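# Sort pump bottles with stuck pumps into grey tray

## Task

Five empty pump bottles stand on the table, and one or two of them have a broken pump: if its head is pushed down, it does not spring back up. Test the bottles, then place every broken one inside the grey tray and leave every working one upright on the table top, not in the tray. Nothing may rely on the robot to stay where it is at the end. Finish by opening the grippers and pulling the arms away, and everything must settle and stay still shortly after you stop.

## Robot and tools

ROBOT AND FRAMES. There are two arms, left_arm and right_arm. The names do not refer to image sides. All poses use one scene frame: origin on the table surface midway between the arms, +x pointing out over the table, +z up, and left_arm on the +y side. In each gripper's own frame the fingers point along +z and close along x. end_effector_position is the midpoint between the finger pads; the fingertips extend 17.5 mm past it. A pure rotation pivots about that point, which is offset 25 mm from the last joint's axis toward the gripper's -y. Reported hand positions can be slightly wrong, more so at long reach.

THE 20-NUMBER ROW. Every command uses a single row of 20 numbers covering both arms, even if only one moves: left_arm x, y, z (metres), qw, qx, qy, qz (w first), left gripper position, force_limit, speed; then the same ten for right_arm. x, y, z and the quaternion are an absolute target pose in the scene frame, not an offset. The three gripper numbers each lie in [-1, 1]. A target more than 0.6 m from that arm's last reported position along any of its gripper's axes makes the call refused, and nothing is sent. On each control step the commanded pose is clipped to within 70 mm and 16 degrees of the measured pose; if position and orientation cannot both be met, position wins. To hold an orientation, repeat the identical target quaternion every time rather than copying a drifted reading. To keep an arm still, resend the full pose from the last result before it stopped, plus its gripper numbers.

GRIPPER NUMBERS. position: +1 fully open (50 mm gap), about -0.65 pads meet, -1 to grip (closes until blocked). force_limit: -1 about 20 N per pad, 0 about 102 N, +1 about 185 N; actual force may run up to 17 % above. speed: -1 is 20 mm/s, 0 is 85 mm/s, +1 is 150 mm/s. A 0 is a real command, so to leave a gripper unchanged resend its previous three numbers. New force_limit or speed only applies after the position value changes by at least 0.01 (e.g. -1 to -0.98). For a gentler grip, open first. object_status: 0 moving, 1 blocked while opening, 2 blocked while closing (a proper grip), 3 reached target or pads met (usually nothing held). Any new position resets it to 0 briefly. If grip is lost the fingers reclose automatically, except when gripping at force_limit -1, where status stays 2 even if the object is gone. Gripping an immovable object off-centre weakens the hold over time. position_measured counts convert to opening as roughly (250 - count) x 0.202 mm.

TOOLS.
- execute_actions: {"actions": [...], "pictures": bool}. The list has zero or one item. Empty list: just return state. Action: {"rows": [1 to 15 rows], "steps": up to 15}, each step 1/30 s, one row per step, last row repeated if short (default 15 steps). Wait: {"steps": n} with n up to 300, counted from the previous result, so your thinking time is included. Pictures come by default.
- move: {"target": one 20-number row, "speed": 0.002 to 0.5 m/s, default 0.25; rotation capped at twice that in rad/s}. Each gripper travels in a straight line to its pose, both finishing together, over 0.5 to 10 s (stops short if longer is needed). Rotation takes the shorter direction. No obstacle or arm-to-arm avoidance. Grippers lag, may drift off the line and may exceed speed, mostly when the arm is nearly straight. Finger values are sent at the start. The path begins once the robot is at rest (3 s max). The result adds a "move:" line: ending (done, off_target, moving, held, fault) and limits (paced = the pose was clipped; held = a check blocked steps, after which the arm may jump fast), plus each gripper's remaining distance. If only one arm is named, the other finished fine.
- wait: {"seconds": 0 to 10}; nothing new is sent.
- zoom_image: {"camera": one of cam_head_left, cam_head_right, cam_high, cam_low, cam_left_wrist, cam_right_wrist, "region": [x0, y0, x1, y1]} in pixels of that 504x504 image, top-left origin, at most 504 by 504.
- finished_scene: {"scene": current scene number}. Irreversible; reports whether the task succeeded. Replying without any tool call ends the run.

RESULTS. The state line lists each gripper's position and quaternion. "pose unreachable" means the clearance check altered or blocked that arm's command; HELD marks steps where your row was not fully sent. A "Hand target" line shows where the controller is currently driving each gripper. After an action ends, an arm only continues to its last clipped pose (70 mm further at most), so check and send the remainder. Pictures include camera calibration updates when they differ.

JOINTS AND FAULTS. Joint ranges (rad): waist and both rolls -6.283 to 6.283, shoulder -2.250 to 2.250, elbow -2.580 to 2.580, wrist pitch -2.100 to 2.100. Load limits: 51.3 N m for waist, shoulder, upper arm roll, elbow; 32.3 N m for the forearm roll and two wrist joints, including a carried object's weight. Reaching a limit triggers a TORQUE FAULT: that arm halts 10 s and drops the rest of the call. Holding loads heats motors: MOTOR HOT from 60 °C, OVER-TEMPERATURE FAULT at 75 °C, when the arm sags.

CAUTIONS. The simulation keeps running while you think. Do not let the arms collide or push on each other. Do not drop or knock anything off the table. Approach contacts slowly; fast moves hit harder and targets set deep past contact press harder. Expect occasional brief tugs on held parts or nudges to loose objects. At the end open the grippers, lift away and let everything settle.

Each tool is called after "Request:" in YAML: its name, and indented under it one key for each argument.

## Session

Request:
execute_actions:
  actions: []

Scene clock: 0.00 s of 5100.00 s.
left_arm: end_effector_position=(+0.5118, -0.0208, +0.2003) position_measured=3 object_status=3 end_effector_quat_wxyz=(+0.284, +0.766, -0.161, +0.553) | right_arm: end_effector_position=(+0.4479, -0.1909, +0.1812) position_measured=3 object_status=3 end_effector_quat_wxyz=(+0.002, +0.630, +0.777, +0.000)
Joint positions: left_arm=[ 0.941  1.004 -0.999  2.312 -0.367 -1.492  1.06 ] | right_arm=[-0.058  0.431  0.001  1.654  0.002  1.053  1.513]
Joint velocities: left_arm=[ 0.001 -0.    -0.001 -0.     0.    -0.001 -0.   ] | right_arm=[ 0.     0.001  0.     0.    -0.    -0.     0.001]
Motor temperatures (°C, as the motors report them): left_arm=[27 26 27 30 31 27 34] | right_arm=[25 25 24 26 33 32 42]
Hand target (left_arm): +0.512, -0.021, +0.200; +0.284, +0.766, -0.161, +0.553
Hand target (right_arm): +0.448, -0.191, +0.181; +0.002, +0.630, +0.777, +0.000
camera_calibration (this result's frames):
cam_left_wrist: T_world_to_cam=[[0.358678, 0.0389705, 0.932648, -0.365467], [-0.536702, -0.80886, 0.240203, 0.248372], [0.763742, -0.586709, -0.269205, -0.184314], [0, 0, 0, 1]] pos_world=[0.405155, 0.107002, 0.231574]

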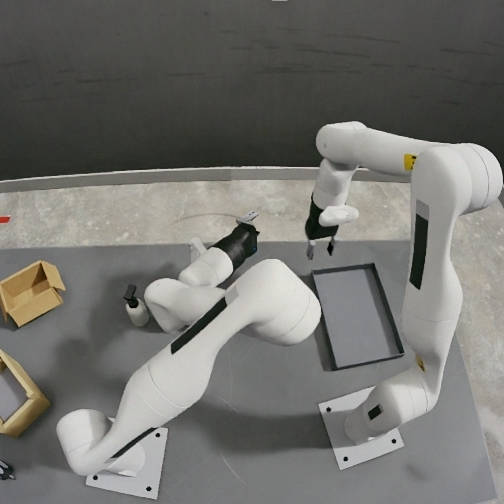

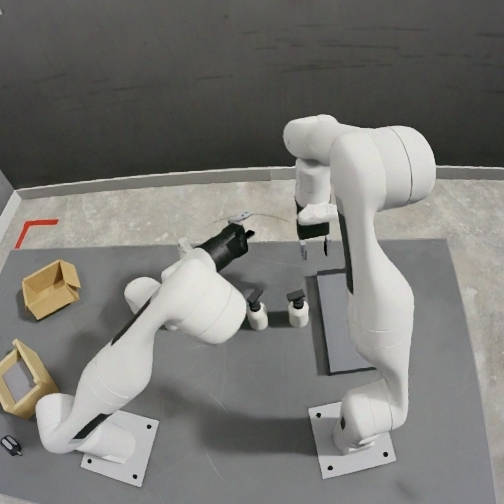

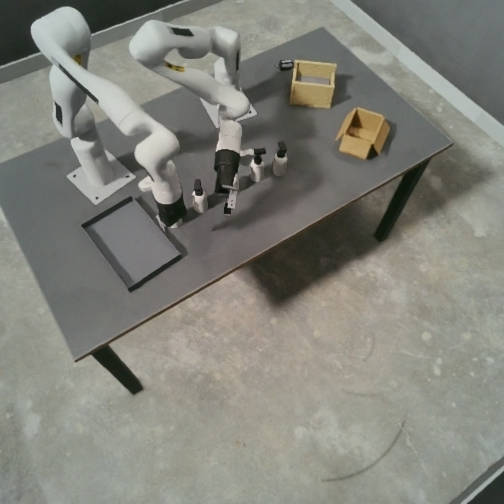

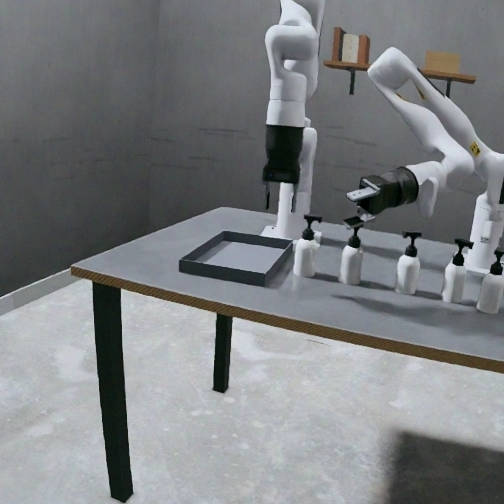

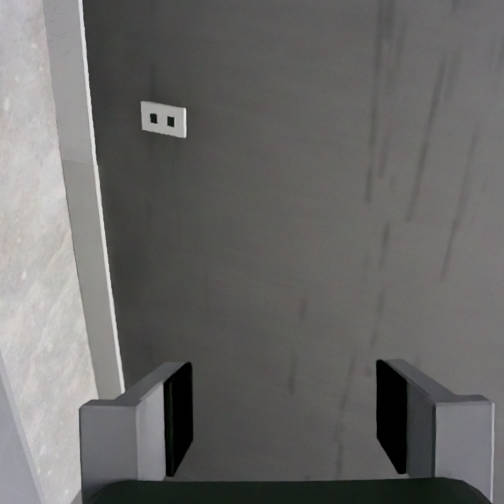

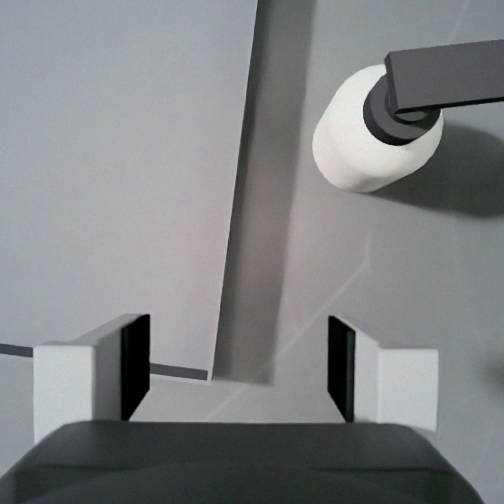

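Request:
move:
  target: [0.5,0.0,0.33,0.284,0.766,-0.161,0.553,-1,0,1,0.40,-0.2,0.27,0,0.707,0.707,0,-1,0,1]
  speed: 0.15

Request:
move:
  target: [0.38,0.2,0.3,0,0.707,0.707,0,-1,0,1,0.375,-0.10,0.27,0,0.707,0.707,0,-1,0,1]

Scene clock: 7.53 s of 5100.00 s.
left_arm: end_effector_position=(+0.5002, -0.0002, +0.3295) position_measured=253 object_status=3 end_effector_quat_wxyz=(+0.284, +0.766, -0.161, +0.553) | right_arm: end_effector_position=(+0.3997, -0.2002, +0.2699) position_measured=253 object_status=3 end_effector_quat_wxyz=(-0.000, +0.707, +0.707, -0.000)
Joint positions: left_arm=[ 1.099  0.603 -1.241  2.285 -0.7   -1.175  1.121] | right_arm=[-0.085  0.241  0.042  1.63  -0.011  1.272  1.321]
Joint velocities: left_arm=[ 0.005 -0.004 -0.001 -0.    -0.001  0.002  0.001] | right_arm=[ 0.    -0.001 -0.     0.     0.     0.001 -0.   ]
Motor temperatures (°C, as the motors report them): left_arm=[27 27 27 30 31 27 34] | right_arm=[25 25 24 26 33 32 42]
Hand target (left_arm): +0.500, -0.000, +0.330; +0.284, +0.766, -0.161, +0.553
Hand target (right_arm): +0.400, -0.200, +0.270; -0.000, +0.707, +0.707, +0.000
Off the commanded pose (left_arm): 0.001 m, 0 deg.
Off the commanded pose (right_arm): 0.000 m, 0 deg.
After step 90, 3.07 s passed at rest.
move: done
camera_calibration (this result's frames):
cam_left_wrist: T_world_to_cam=[[0.358902, 0.0392804, 0.932548, -0.482698], [-0.536171, -0.809143, 0.240434, 0.227406], [0.764009, -0.586298, -0.269342, -0.128686], [0, 0, 0, 1]] pos_world=[0.393487, 0.127517, 0.360802]
cam_right_wrist: T_world_to_cam=[[-0.00568713, 0.999512, 0.030699, 0.18763], [0.999892, 0.00526896, 0.0136855, -0.376274], [0.0135171, 0.0307735, -0.999435, 0.433819], [0, 0, 0, 1]] pos_world=[0.371436, -0.198906, 0.432963]

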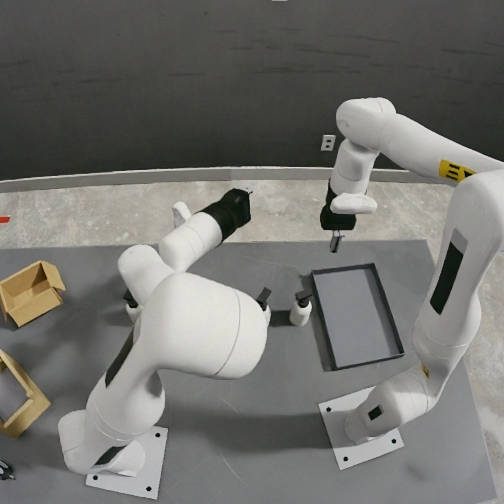

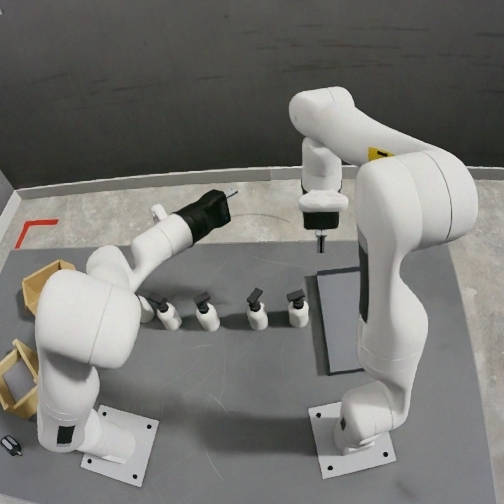

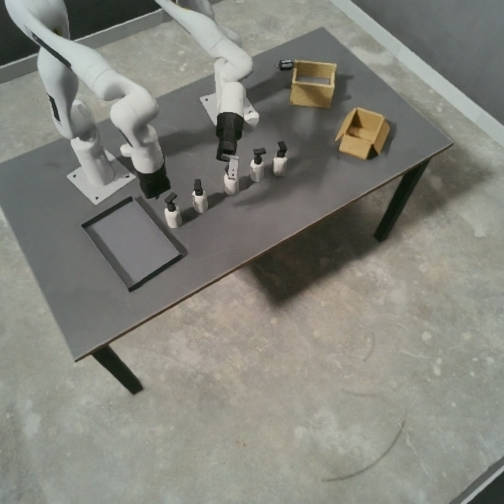

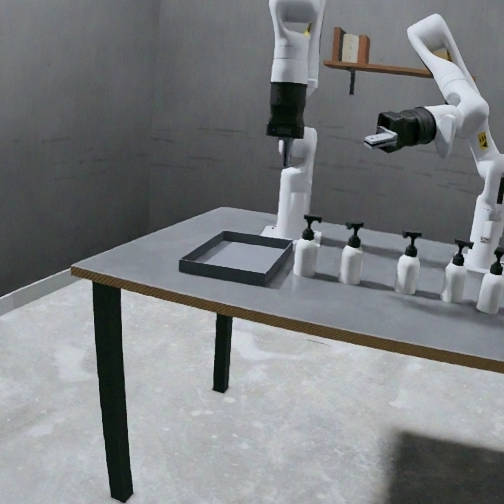

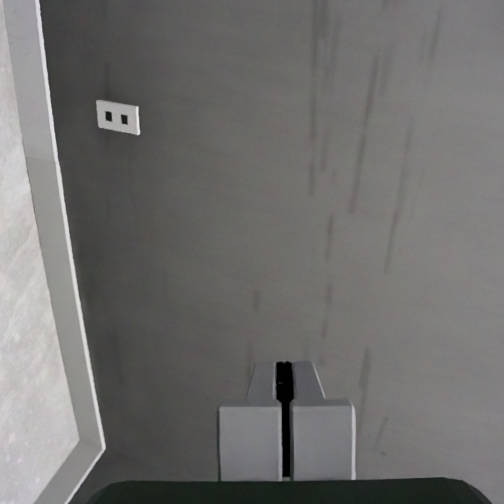

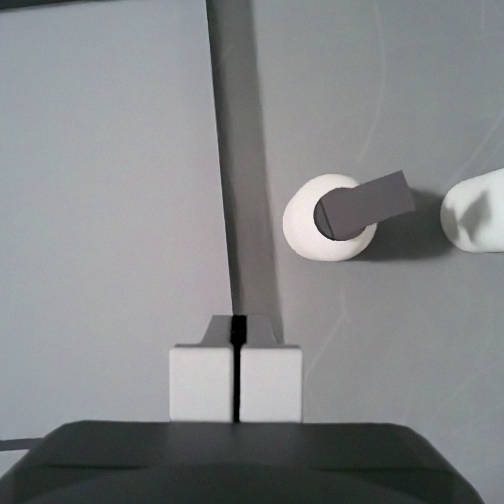

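Scene clock: 12.47 s of 5100.00 s.
left_arm: end_effector_position=(+0.3798, +0.1993, +0.3005) position_measured=253 object_status=3 end_effector_quat_wxyz=(+0.000, +0.708, +0.706, -0.001) | right_arm: end_effector_position=(+0.3749, -0.0997, +0.2700) position_measured=253 object_status=3 end_effector_quat_wxyz=(-0.000, +0.707, +0.707, +0.000)
Joint positions: left_arm=[ 0.647  0.445 -0.962  1.402  0.364  1.481  1.414] | right_arm=[-0.28   0.261 -0.032  1.601  0.008  1.279  1.049]
Joint velocities: left_arm=[-0.015  0.008 -0.004 -0.003  0.004  0.005 -0.002] | right_arm=[-0.001 -0.001 -0.    -0.     0.     0.     0.   ]
Motor temperatures (°C, as the motors report them): left_arm=[27 27 27 30 31 27 34] | right_arm=[25 25 24 26 33 32 42]
Hand target (left_arm): +0.380, +0.200, +0.300; -0.000, +0.708, +0.707, -0.001
Hand target (right_arm): +0.375, -0.100, +0.270; -0.000, +0.707, +0.707, +0.000
Off the commanded pose (left_arm): 0.001 m, 0 deg.
Off the commanded pose (right_arm): 0.000 m, 0 deg.
move: done
camera_calibration (this result's frames):
cam_left_wrist: T_world_to_cam=[[0.0107571, 0.999217, -0.038072, -0.187704], [0.999214, -0.0121946, -0.0377295, -0.327105], [-0.0381642, -0.0376362, -0.998562, 0.486962], [0, 0, 0, 1]] pos_world=[0.347451, 0.201895, 0.466774]
cam_right_wrist: T_world_to_cam=[[-0.00601253, 0.999475, 0.0318486, 0.0868576], [0.999887, 0.00556964, 0.0139764, -0.352038], [0.0137917, 0.031929, -0.999395, 0.431136], [0, 0, 0, 1]] pos_world=[0.346574, -0.098617, 0.433029]

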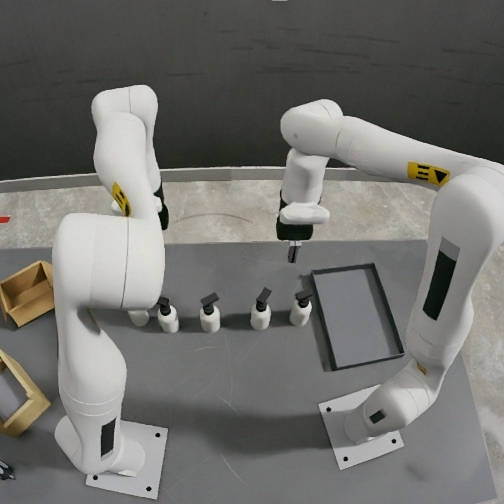

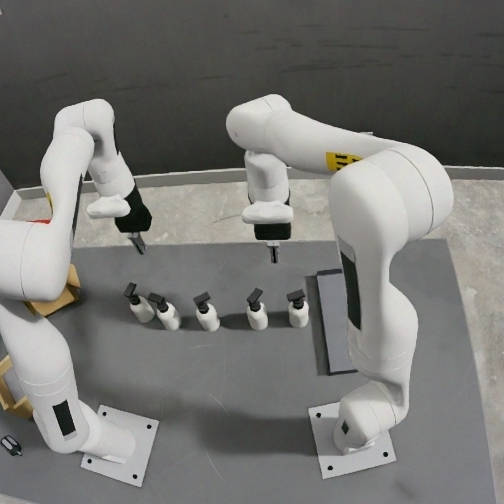

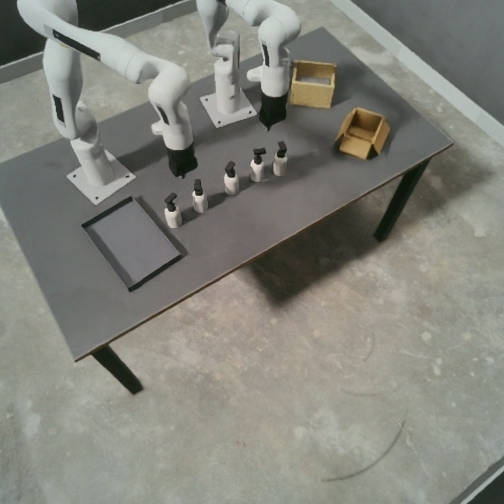

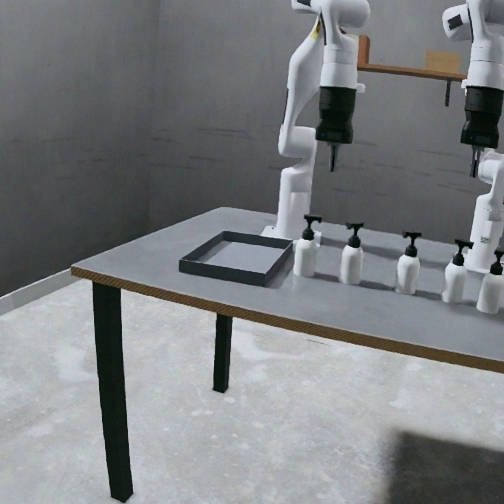

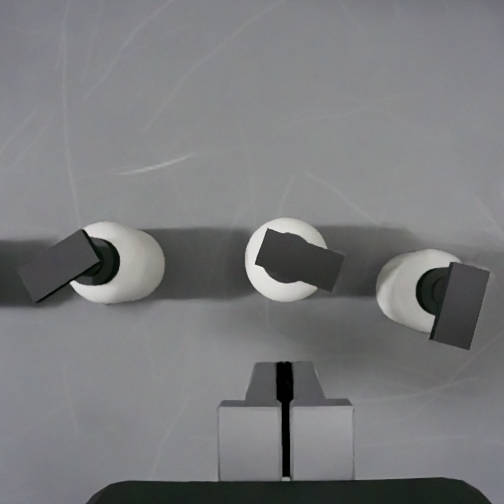

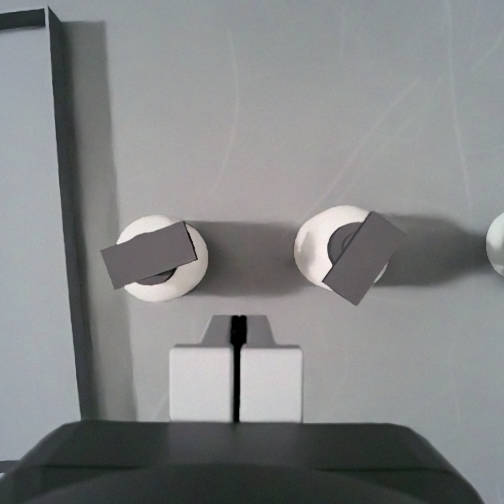

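Request:
move:
  target: [0.333,0.198,0.19,0,0.707,0.707,0,-1,0,1,0.352,-0.144,0.19,0,0.707,0.707,0,-1,0,1]

Scene clock: 36.47 s of 5100.00 s.
left_arm: end_effector_position=(+0.3326, +0.1984, +0.1902) position_measured=253 object_status=3 end_effector_quat_wxyz=(-0.000, +0.707, +0.707, +0.000) | right_arm: end_effector_position=(+0.3524, -0.1439, +0.1898) position_measured=253 object_status=3 end_effector_quat_wxyz=(+0.000, +0.707, +0.707, -0.000)
Joint positions: left_arm=[ 0.74   0.445 -0.952  1.793  0.401  1.113  1.369] | right_arm=[-0.218  0.258 -0.016  1.887  0.005  0.997  1.126]
Joint velocities: left_arm=[ 0.003 -0.001  0.001  0.004  0.002 -0.005 -0.001] | right_arm=[ 0.001  0.     0.001  0.001 -0.001 -0.003  0.001]
Motor temperatures (°C, as the motors report them): left_arm=[27 27 27 30 31 27 34] | right_arm=[25 25 24 26 33 32 42]
Hand target (left_arm): +0.333, +0.198, +0.190; -0.000, +0.707, +0.707, +0.000
Hand target (right_arm): +0.352, -0.144, +0.190; +0.000, +0.707, +0.707, -0.000
Off the commanded pose (left_arm): 0.001 m, 0 deg.
Off the commanded pose (right_arm): 0.000 m, 0 deg.
After step 90, 20.00 s passed at rest.
move: done
camera_calibration (this result's frames):
cam_left_wrist: T_world_to_cam=[[0.00795641, 0.999341, -0.035427, -0.190054], [0.999287, -0.00925354, -0.036602, -0.284916], [-0.0369057, -0.0351105, -0.998702, 0.374091], [0, 0, 0, 1]] pos_world=[0.300031, 0.200426, 0.356444]
cam_right_wrist: T_world_to_cam=[[-0.00686563, 0.999513, 0.0304255, 0.133972], [0.999886, 0.00645249, 0.0136561, -0.327992], [0.0134532, 0.0305158, -0.999444, 0.352646], [0, 0, 0, 1]] pos_world=[0.32413, -0.142551, 0.352852]

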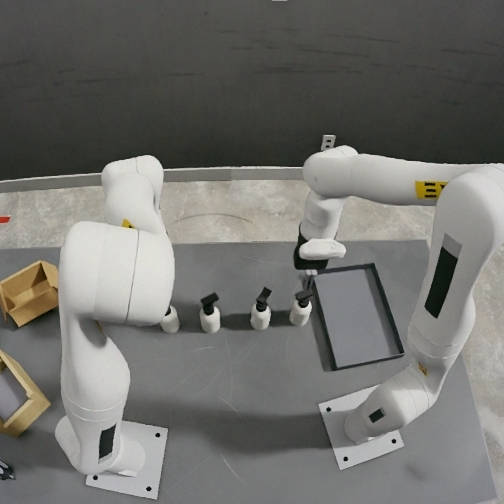

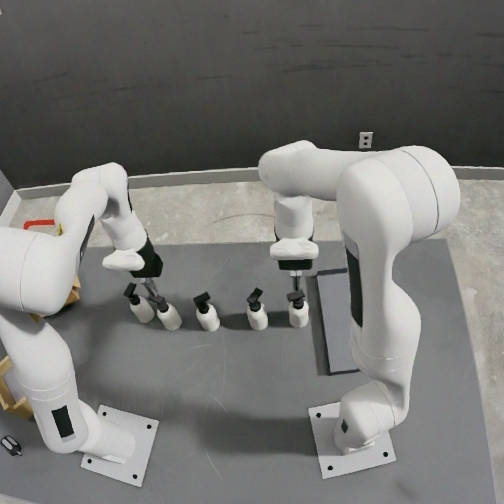

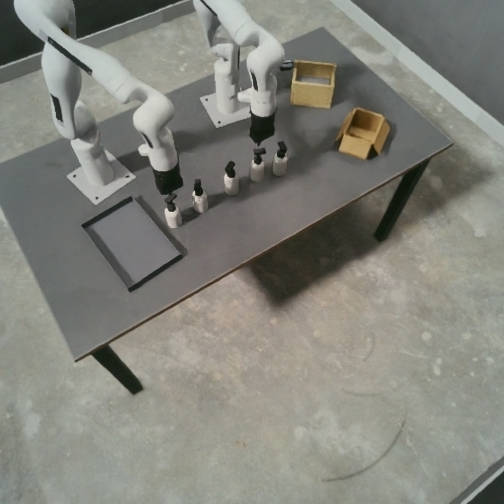

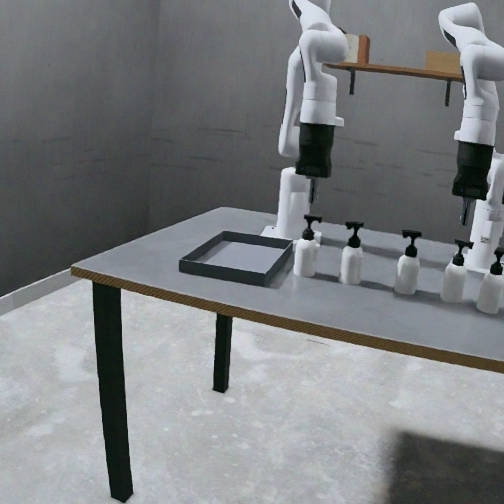

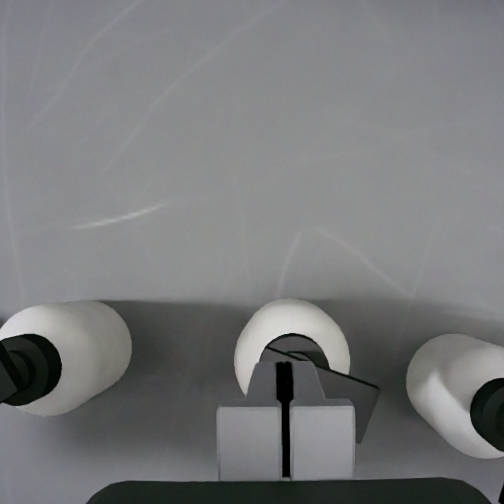

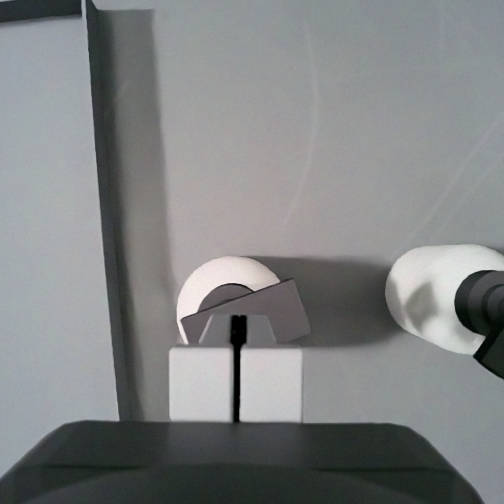

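Request:
move:
  target: [0.328,0.201,0.157,0,0.707,0.707,0,-1,0,1,0.349,-0.148,0.157,0,0.707,0.707,0,-1,0,1]
  speed: 0.1

Request:
move:
  target: [0.328,0.201,0.132,0,0.707,0.707,0,-1,0,1,0.349,-0.148,0.134,0,0.707,0.707,0,-1,0,1]
  speed: 0.025

Request:
move:
  target: [0.328,0.201,0.19,0,0.707,0.707,0,-1,0,1,0.349,-0.148,0.19,0,0.707,0.707,0,-1,0,1]
  speed: 0.1

Request:
move:
  target: [0.342,0.286,0.19,0,0.707,0.707,0,-1,0,1,0.344,-0.046,0.19,0,0.707,0.707,0,-1,0,1]

Request:
zoom_image:
  camera: "cam_low"
  region: [270, 150, 504, 320]

Scene clock: 48.57 s of 5100.00 s.
left_arm: end_effector_position=(+0.3279, +0.2010, +0.1572) position_measured=253 object_status=3 end_effector_quat_wxyz=(+0.000, +0.707, +0.707, +0.000) | right_arm: end_effector_position=(+0.3495, -0.1477, +0.1576) position_measured=253 object_status=3 end_effector_quat_wxyz=(+0.000, +0.707, +0.707, +0.001)
Joint positions: left_arm=[ 0.715  0.481 -0.925  1.867  0.449  1.018  1.317] | right_arm=[-0.212  0.296 -0.016  1.958  0.006  0.886  1.131]
Joint velocities: left_arm=[-0.001  0.003  0.     0.001  0.003 -0.003 -0.002] | right_arm=[-0.     0.001 -0.     0.002  0.001 -0.003  0.   ]
Motor temperatures (°C, as the motors report them): left_arm=[27 27 27 30 31 27 34] | right_arm=[25 25 24 26 33 32 42]
Hand target (left_arm): +0.328, +0.201, +0.157; -0.000, +0.707, +0.707, +0.000
Hand target (right_arm): +0.349, -0.148, +0.157; -0.000, +0.707, +0.707, +0.000
Off the commanded pose (left_arm): 0.000 m, 0 deg.
Off the commanded pose (right_arm): 0.001 m, 0 deg.
After step 90, 8.30 s passed at rest.
move: done
camera_calibration (this result's frames):
cam_left_wrist: T_world_to_cam=[[0.00834808, 0.999315, -0.0360622, -0.193786], [0.999288, -0.00966358, -0.0364599, -0.281338], [-0.0367834, -0.0357321, -0.998684, 0.341076], [0, 0, 0, 1]] pos_world=[0.295301, 0.203122, 0.323381]
cam_right_wrist: T_world_to_cam=[[-0.0064264, 0.999486, 0.031418, 0.138447], [0.999865, 0.00594829, 0.0152874, -0.32496], [0.0150927, 0.0315121, -0.999389, 0.320184], [0, 0, 0, 1]] pos_world=[0.320973, -0.146532, 0.320606]

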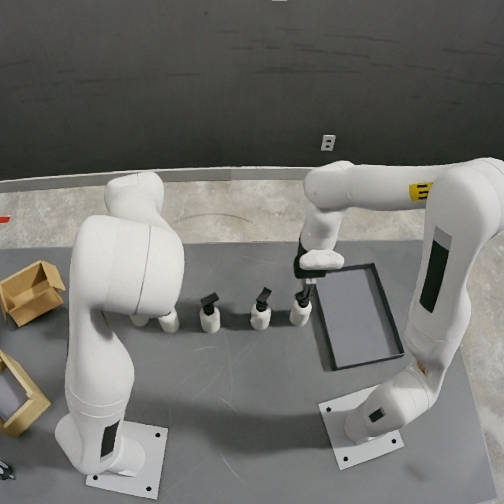

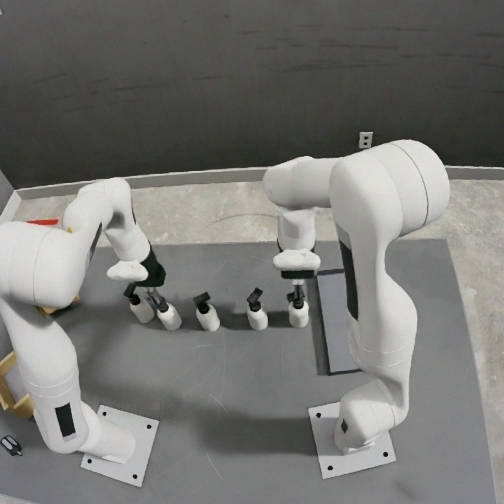

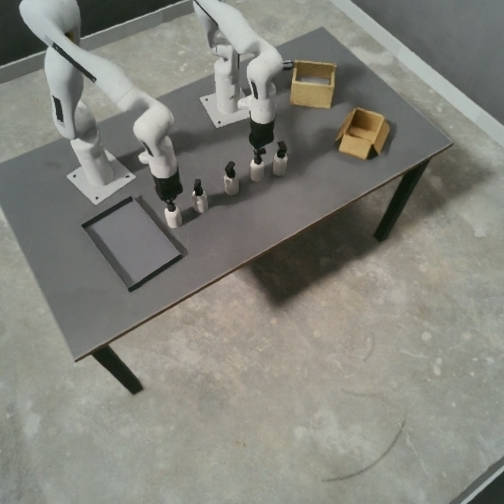

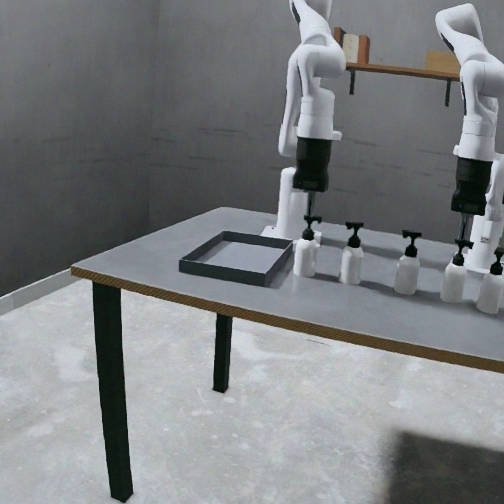

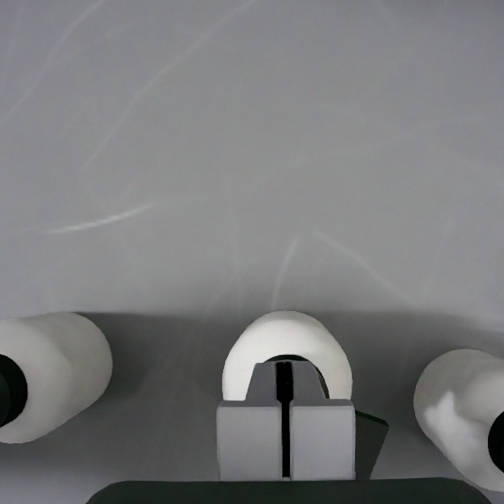

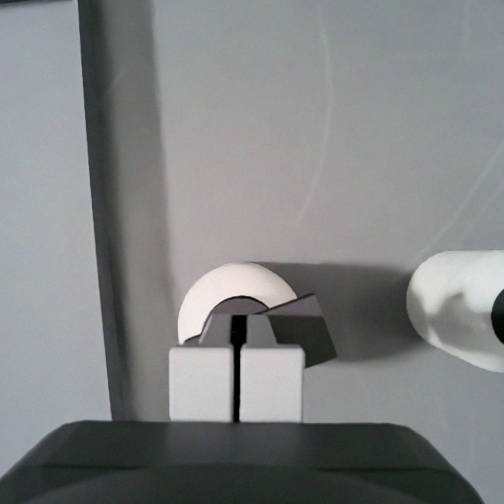

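Scene clock: 49.80 s of 5100.00 s.
left_arm: end_effector_position=(+0.3319, +0.2004, +0.1397) position_measured=253 object_status=3 end_effector_quat_wxyz=(+0.009, +0.707, +0.707, +0.001) | right_arm: end_effector_position=(+0.3531, -0.1459, +0.1423) position_measured=253 object_status=3 end_effector_quat_wxyz=(+0.003, +0.707, +0.707, +0.009)
Joint positions: left_arm=[ 0.689  0.504 -0.902  1.898  0.494  0.96   1.276] | right_arm=[-0.212  0.318 -0.017  1.987  0.007  0.818  1.13 ]
Joint velocities: left_arm=[-0.002 -0.003 -0.001  0.003  0.004 -0.002 -0.004] | right_arm=[-0.    -0.     0.     0.004  0.    -0.004 -0.001]
Motor temperatures (°C, as the motors report them): left_arm=[27 27 27 30 31 27 34] | right_arm=[25 25 24 26 33 32 42]
Hand target (left_arm): +0.328, +0.201, +0.132; -0.000, +0.707, +0.707, +0.000
Hand target (right_arm): +0.349, -0.148, +0.134; -0.000, +0.707, +0.707, -0.000
Off the commanded pose (left_arm): 0.009 m, 1 deg.
Off the commanded pose (right_arm): 0.010 m, 1 deg.
move: off_target (left_arm, right_arm)
camera_calibration (this result's frames):
cam_left_wrist: T_world_to_cam=[[0.00863408, 0.998884, -0.0464266, -0.192454], [0.999693, -0.00969993, -0.0227817, -0.287992], [-0.0232066, -0.0462157, -0.998662, 0.321349], [0, 0, 0, 1]] pos_world=[0.297023, 0.204297, 0.305423]
cam_right_wrist: T_world_to_cam=[[-0.00642121, 0.99923, 0.0387112, 0.136091], [0.999517, 0.00523658, 0.0306257, -0.3305], [0.0303994, 0.0388892, -0.998781, 0.300373], [0, 0, 0, 1]] pos_world=[0.322084, -0.145937, 0.304861]

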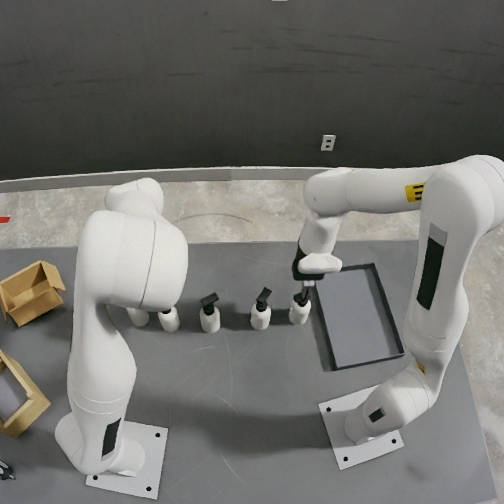

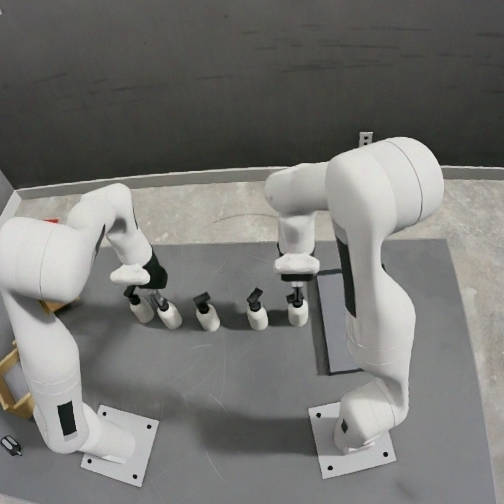

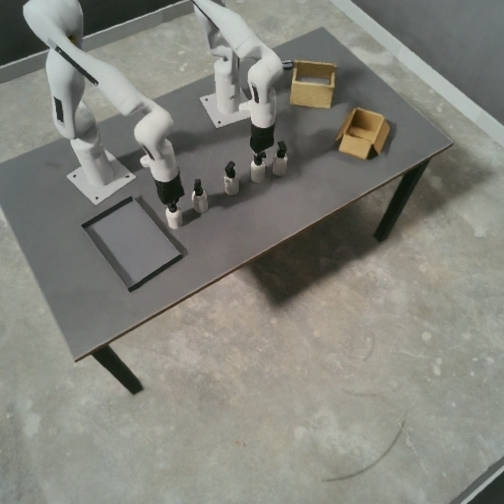

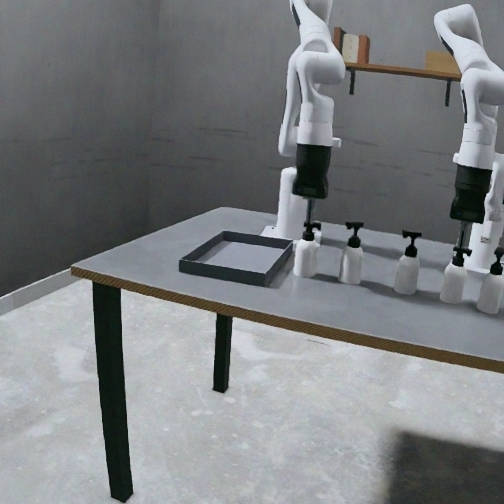

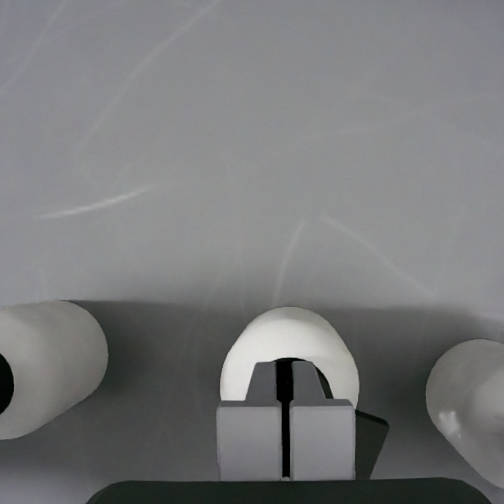

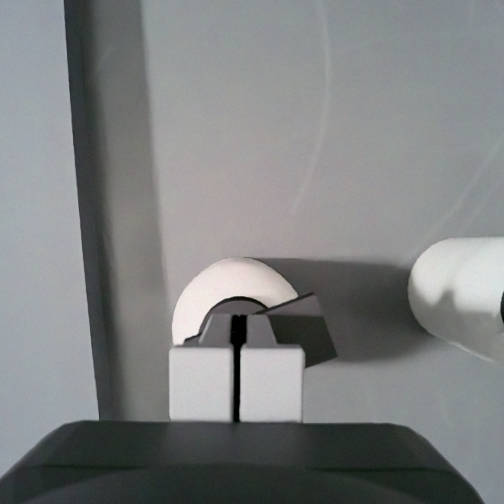

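Scene clock: 50.70 s of 5100.00 s.
left_arm: end_effector_position=(+0.3282, +0.2010, +0.1898) position_measured=253 object_status=3 end_effector_quat_wxyz=(-0.000, +0.707, +0.707, -0.000) | right_arm: end_effector_position=(+0.3488, -0.1481, +0.1899) position_measured=253 object_status=3 end_effector_quat_wxyz=(+0.000, +0.707, +0.707, -0.000)
Joint positions: left_arm=[ 0.744  0.434 -0.955  1.809  0.395  1.104  1.367] | right_arm=[-0.213  0.248 -0.015  1.901  0.004  0.993  1.132]
Joint velocities: left_arm=[ 0.002 -0.003  0.    -0.003 -0.001  0.003  0.002] | right_arm=[-0.    -0.001  0.    -0.002 -0.     0.003 -0.   ]
Motor temperatures (°C, as the motors report them): left_arm=[27 27 27 30 31 27 34] | right_arm=[25 25 24 26 33 32 42]
Hand target (left_arm): +0.328, +0.201, +0.190; +0.000, +0.707, +0.707, -0.000
Hand target (right_arm): +0.349, -0.148, +0.190; +0.000, +0.707, +0.707, -0.000
Off the commanded pose (left_arm): 0.000 m, 0 deg.
Off the commanded pose (right_arm): 0.000 m, 0 deg.
move: done
camera_calibration (this result's frames):
cam_left_wrist: T_world_to_cam=[[0.00777749, 0.999325, -0.0359087, -0.192531], [0.999285, -0.00909552, -0.036689, -0.280536], [-0.0369908, -0.0355977, -0.998681, 0.373737], [0, 0, 0, 1]] pos_world=[0.295657, 0.203153, 0.356038]
cam_right_wrist: T_world_to_cam=[[-0.0058703, 0.99952, 0.0304278, 0.137865], [0.999891, 0.00545575, 0.0136892, -0.324557], [0.0135167, 0.0305048, -0.999443, 0.352905], [0, 0, 0, 1]] pos_world=[0.320561, -0.146794, 0.352956]

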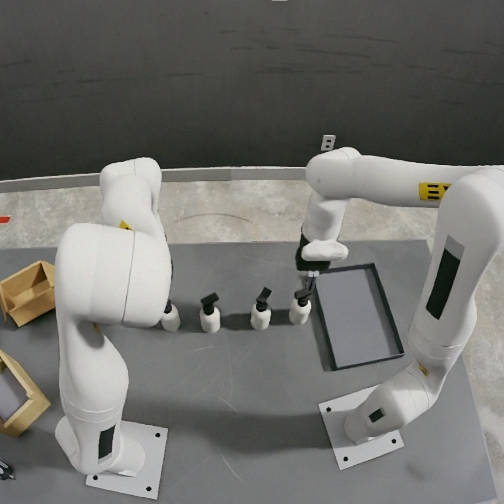

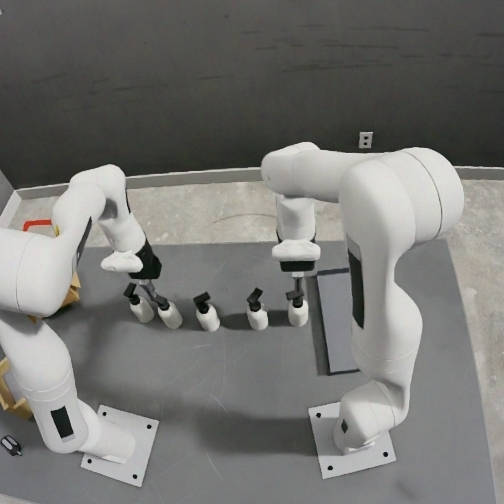

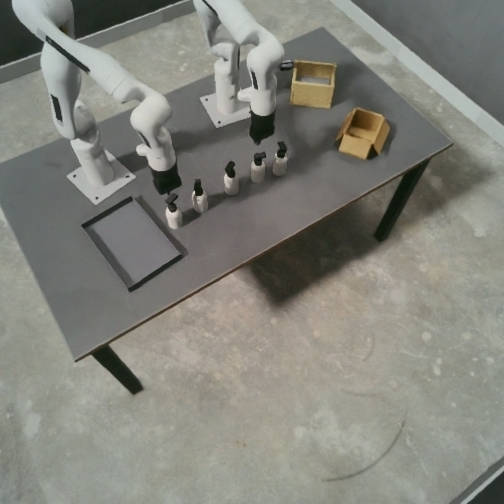

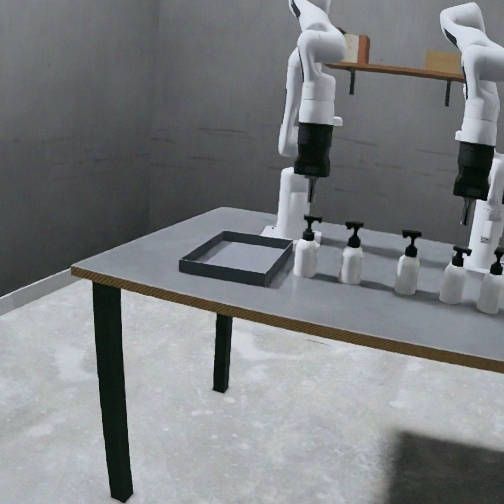

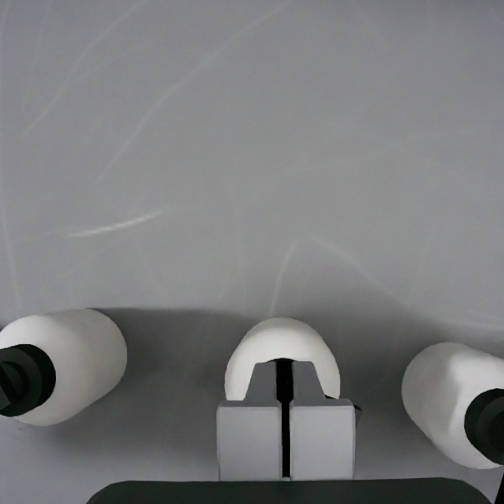

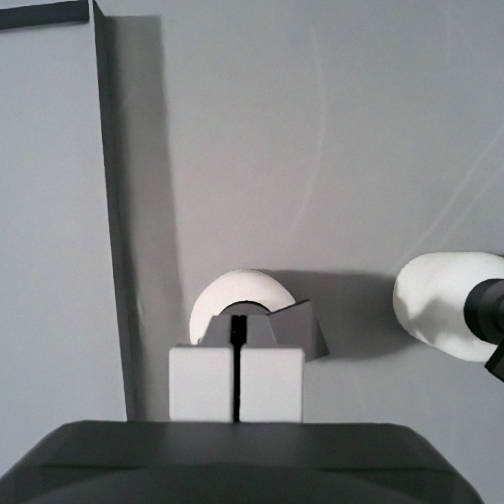

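Scene clock: 51.63 s of 5100.00 s.
left_arm: end_effector_position=(+0.3419, +0.2853, +0.1901) position_measured=253 object_status=3 end_effector_quat_wxyz=(+0.000, +0.707, +0.707, -0.000) | right_arm: end_effector_position=(+0.3439, -0.0458, +0.1903) position_measured=253 object_status=3 end_effector_quat_wxyz=(-0.000, +0.707, +0.707, +0.001)
Joint positions: left_arm=[ 0.528  0.439 -0.963  1.805  0.401  1.109  1.142] | right_arm=[-0.403  0.339 -0.071  1.767  0.026  1.035  0.879]
Joint velocities: left_arm=[-0.009  0.003 -0.003 -0.002  0.004  0.001 -0.003] | right_arm=[-0.004  0.004 -0.003 -0.002  0.003  0.001 -0.003]
Motor temperatures (°C, as the motors report them): left_arm=[27 27 27 30 31 27 34] | right_arm=[25 25 24 26 33 32 42]
Hand target (left_arm): +0.342, +0.286, +0.190; +0.000, +0.707, +0.707, -0.000
Hand target (right_arm): +0.344, -0.046, +0.190; -0.000, +0.707, +0.707, +0.000
Off the commanded pose (left_arm): 0.001 m, 0 deg.
Off the commanded pose (right_arm): 0.000 m, 0 deg.
move: done
camera_calibration (this result's frames):
cam_left_wrist: T_world_to_cam=[[0.00898843, 0.999283, -0.0367678, -0.277119], [0.99927, -0.0103413, -0.0367727, -0.293093], [-0.0371266, -0.0364104, -0.998647, 0.377755], [0, 0, 0, 1]] pos_world=[0.309394, 0.287644, 0.356277]
cam_right_wrist: T_world_to_cam=[[-0.00553373, 0.999475, 0.0319308, 0.0351468], [0.999887, 0.00508459, 0.0141302, -0.320272], [0.0139604, 0.0320054, -0.99939, 0.350075], [0, 0, 0, 1]] pos_world=[0.315543, -0.0447041, 0.353264]

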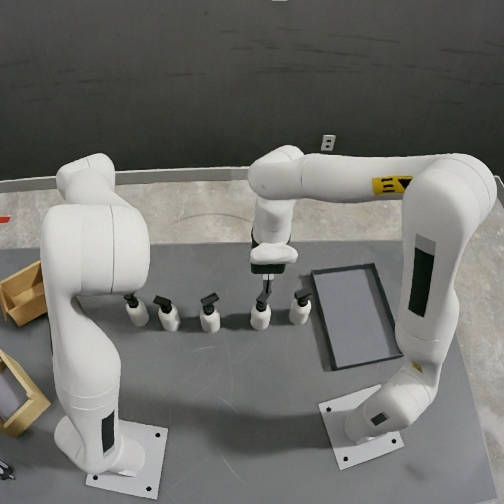

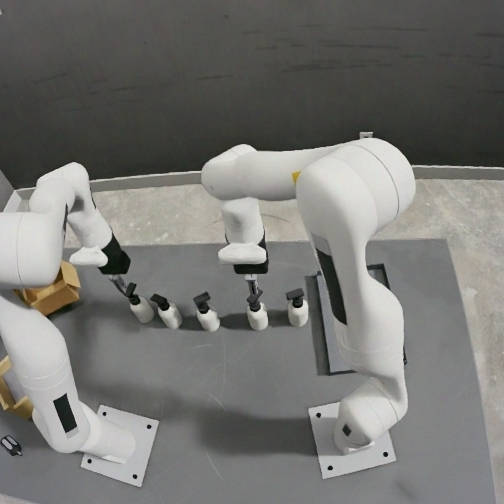

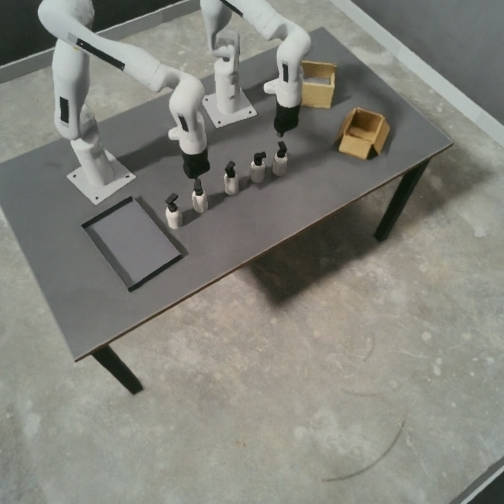

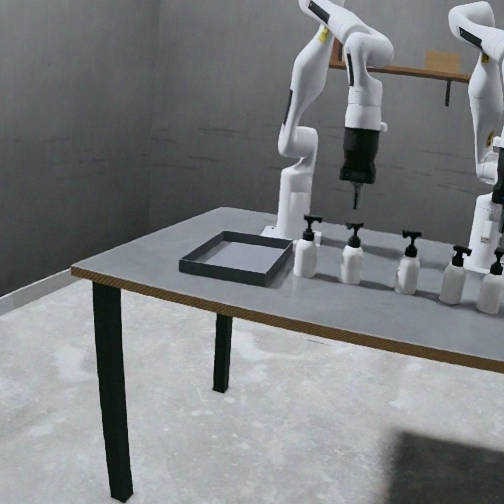

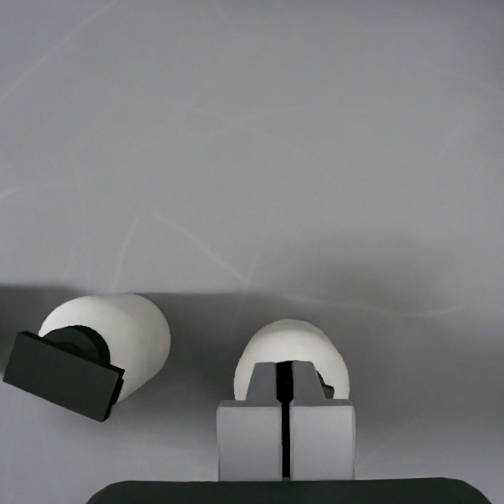

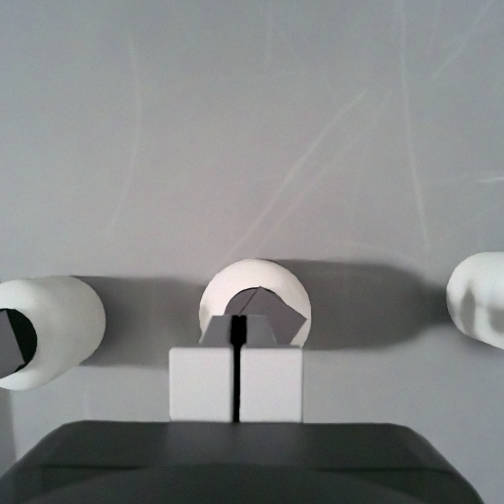

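Region (270, 150, 504, 320) of cam_low's 504x504 image, scaled by 2.154, with more detail than that image has; it fills the top 366 rows of this view, and the rest is white.

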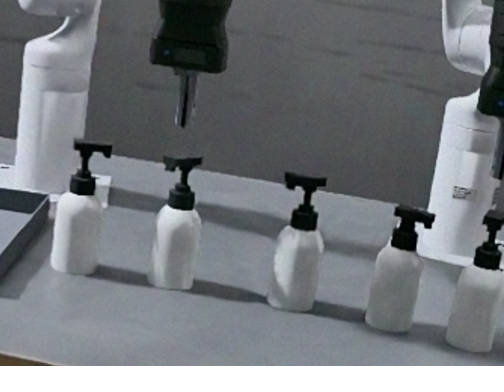

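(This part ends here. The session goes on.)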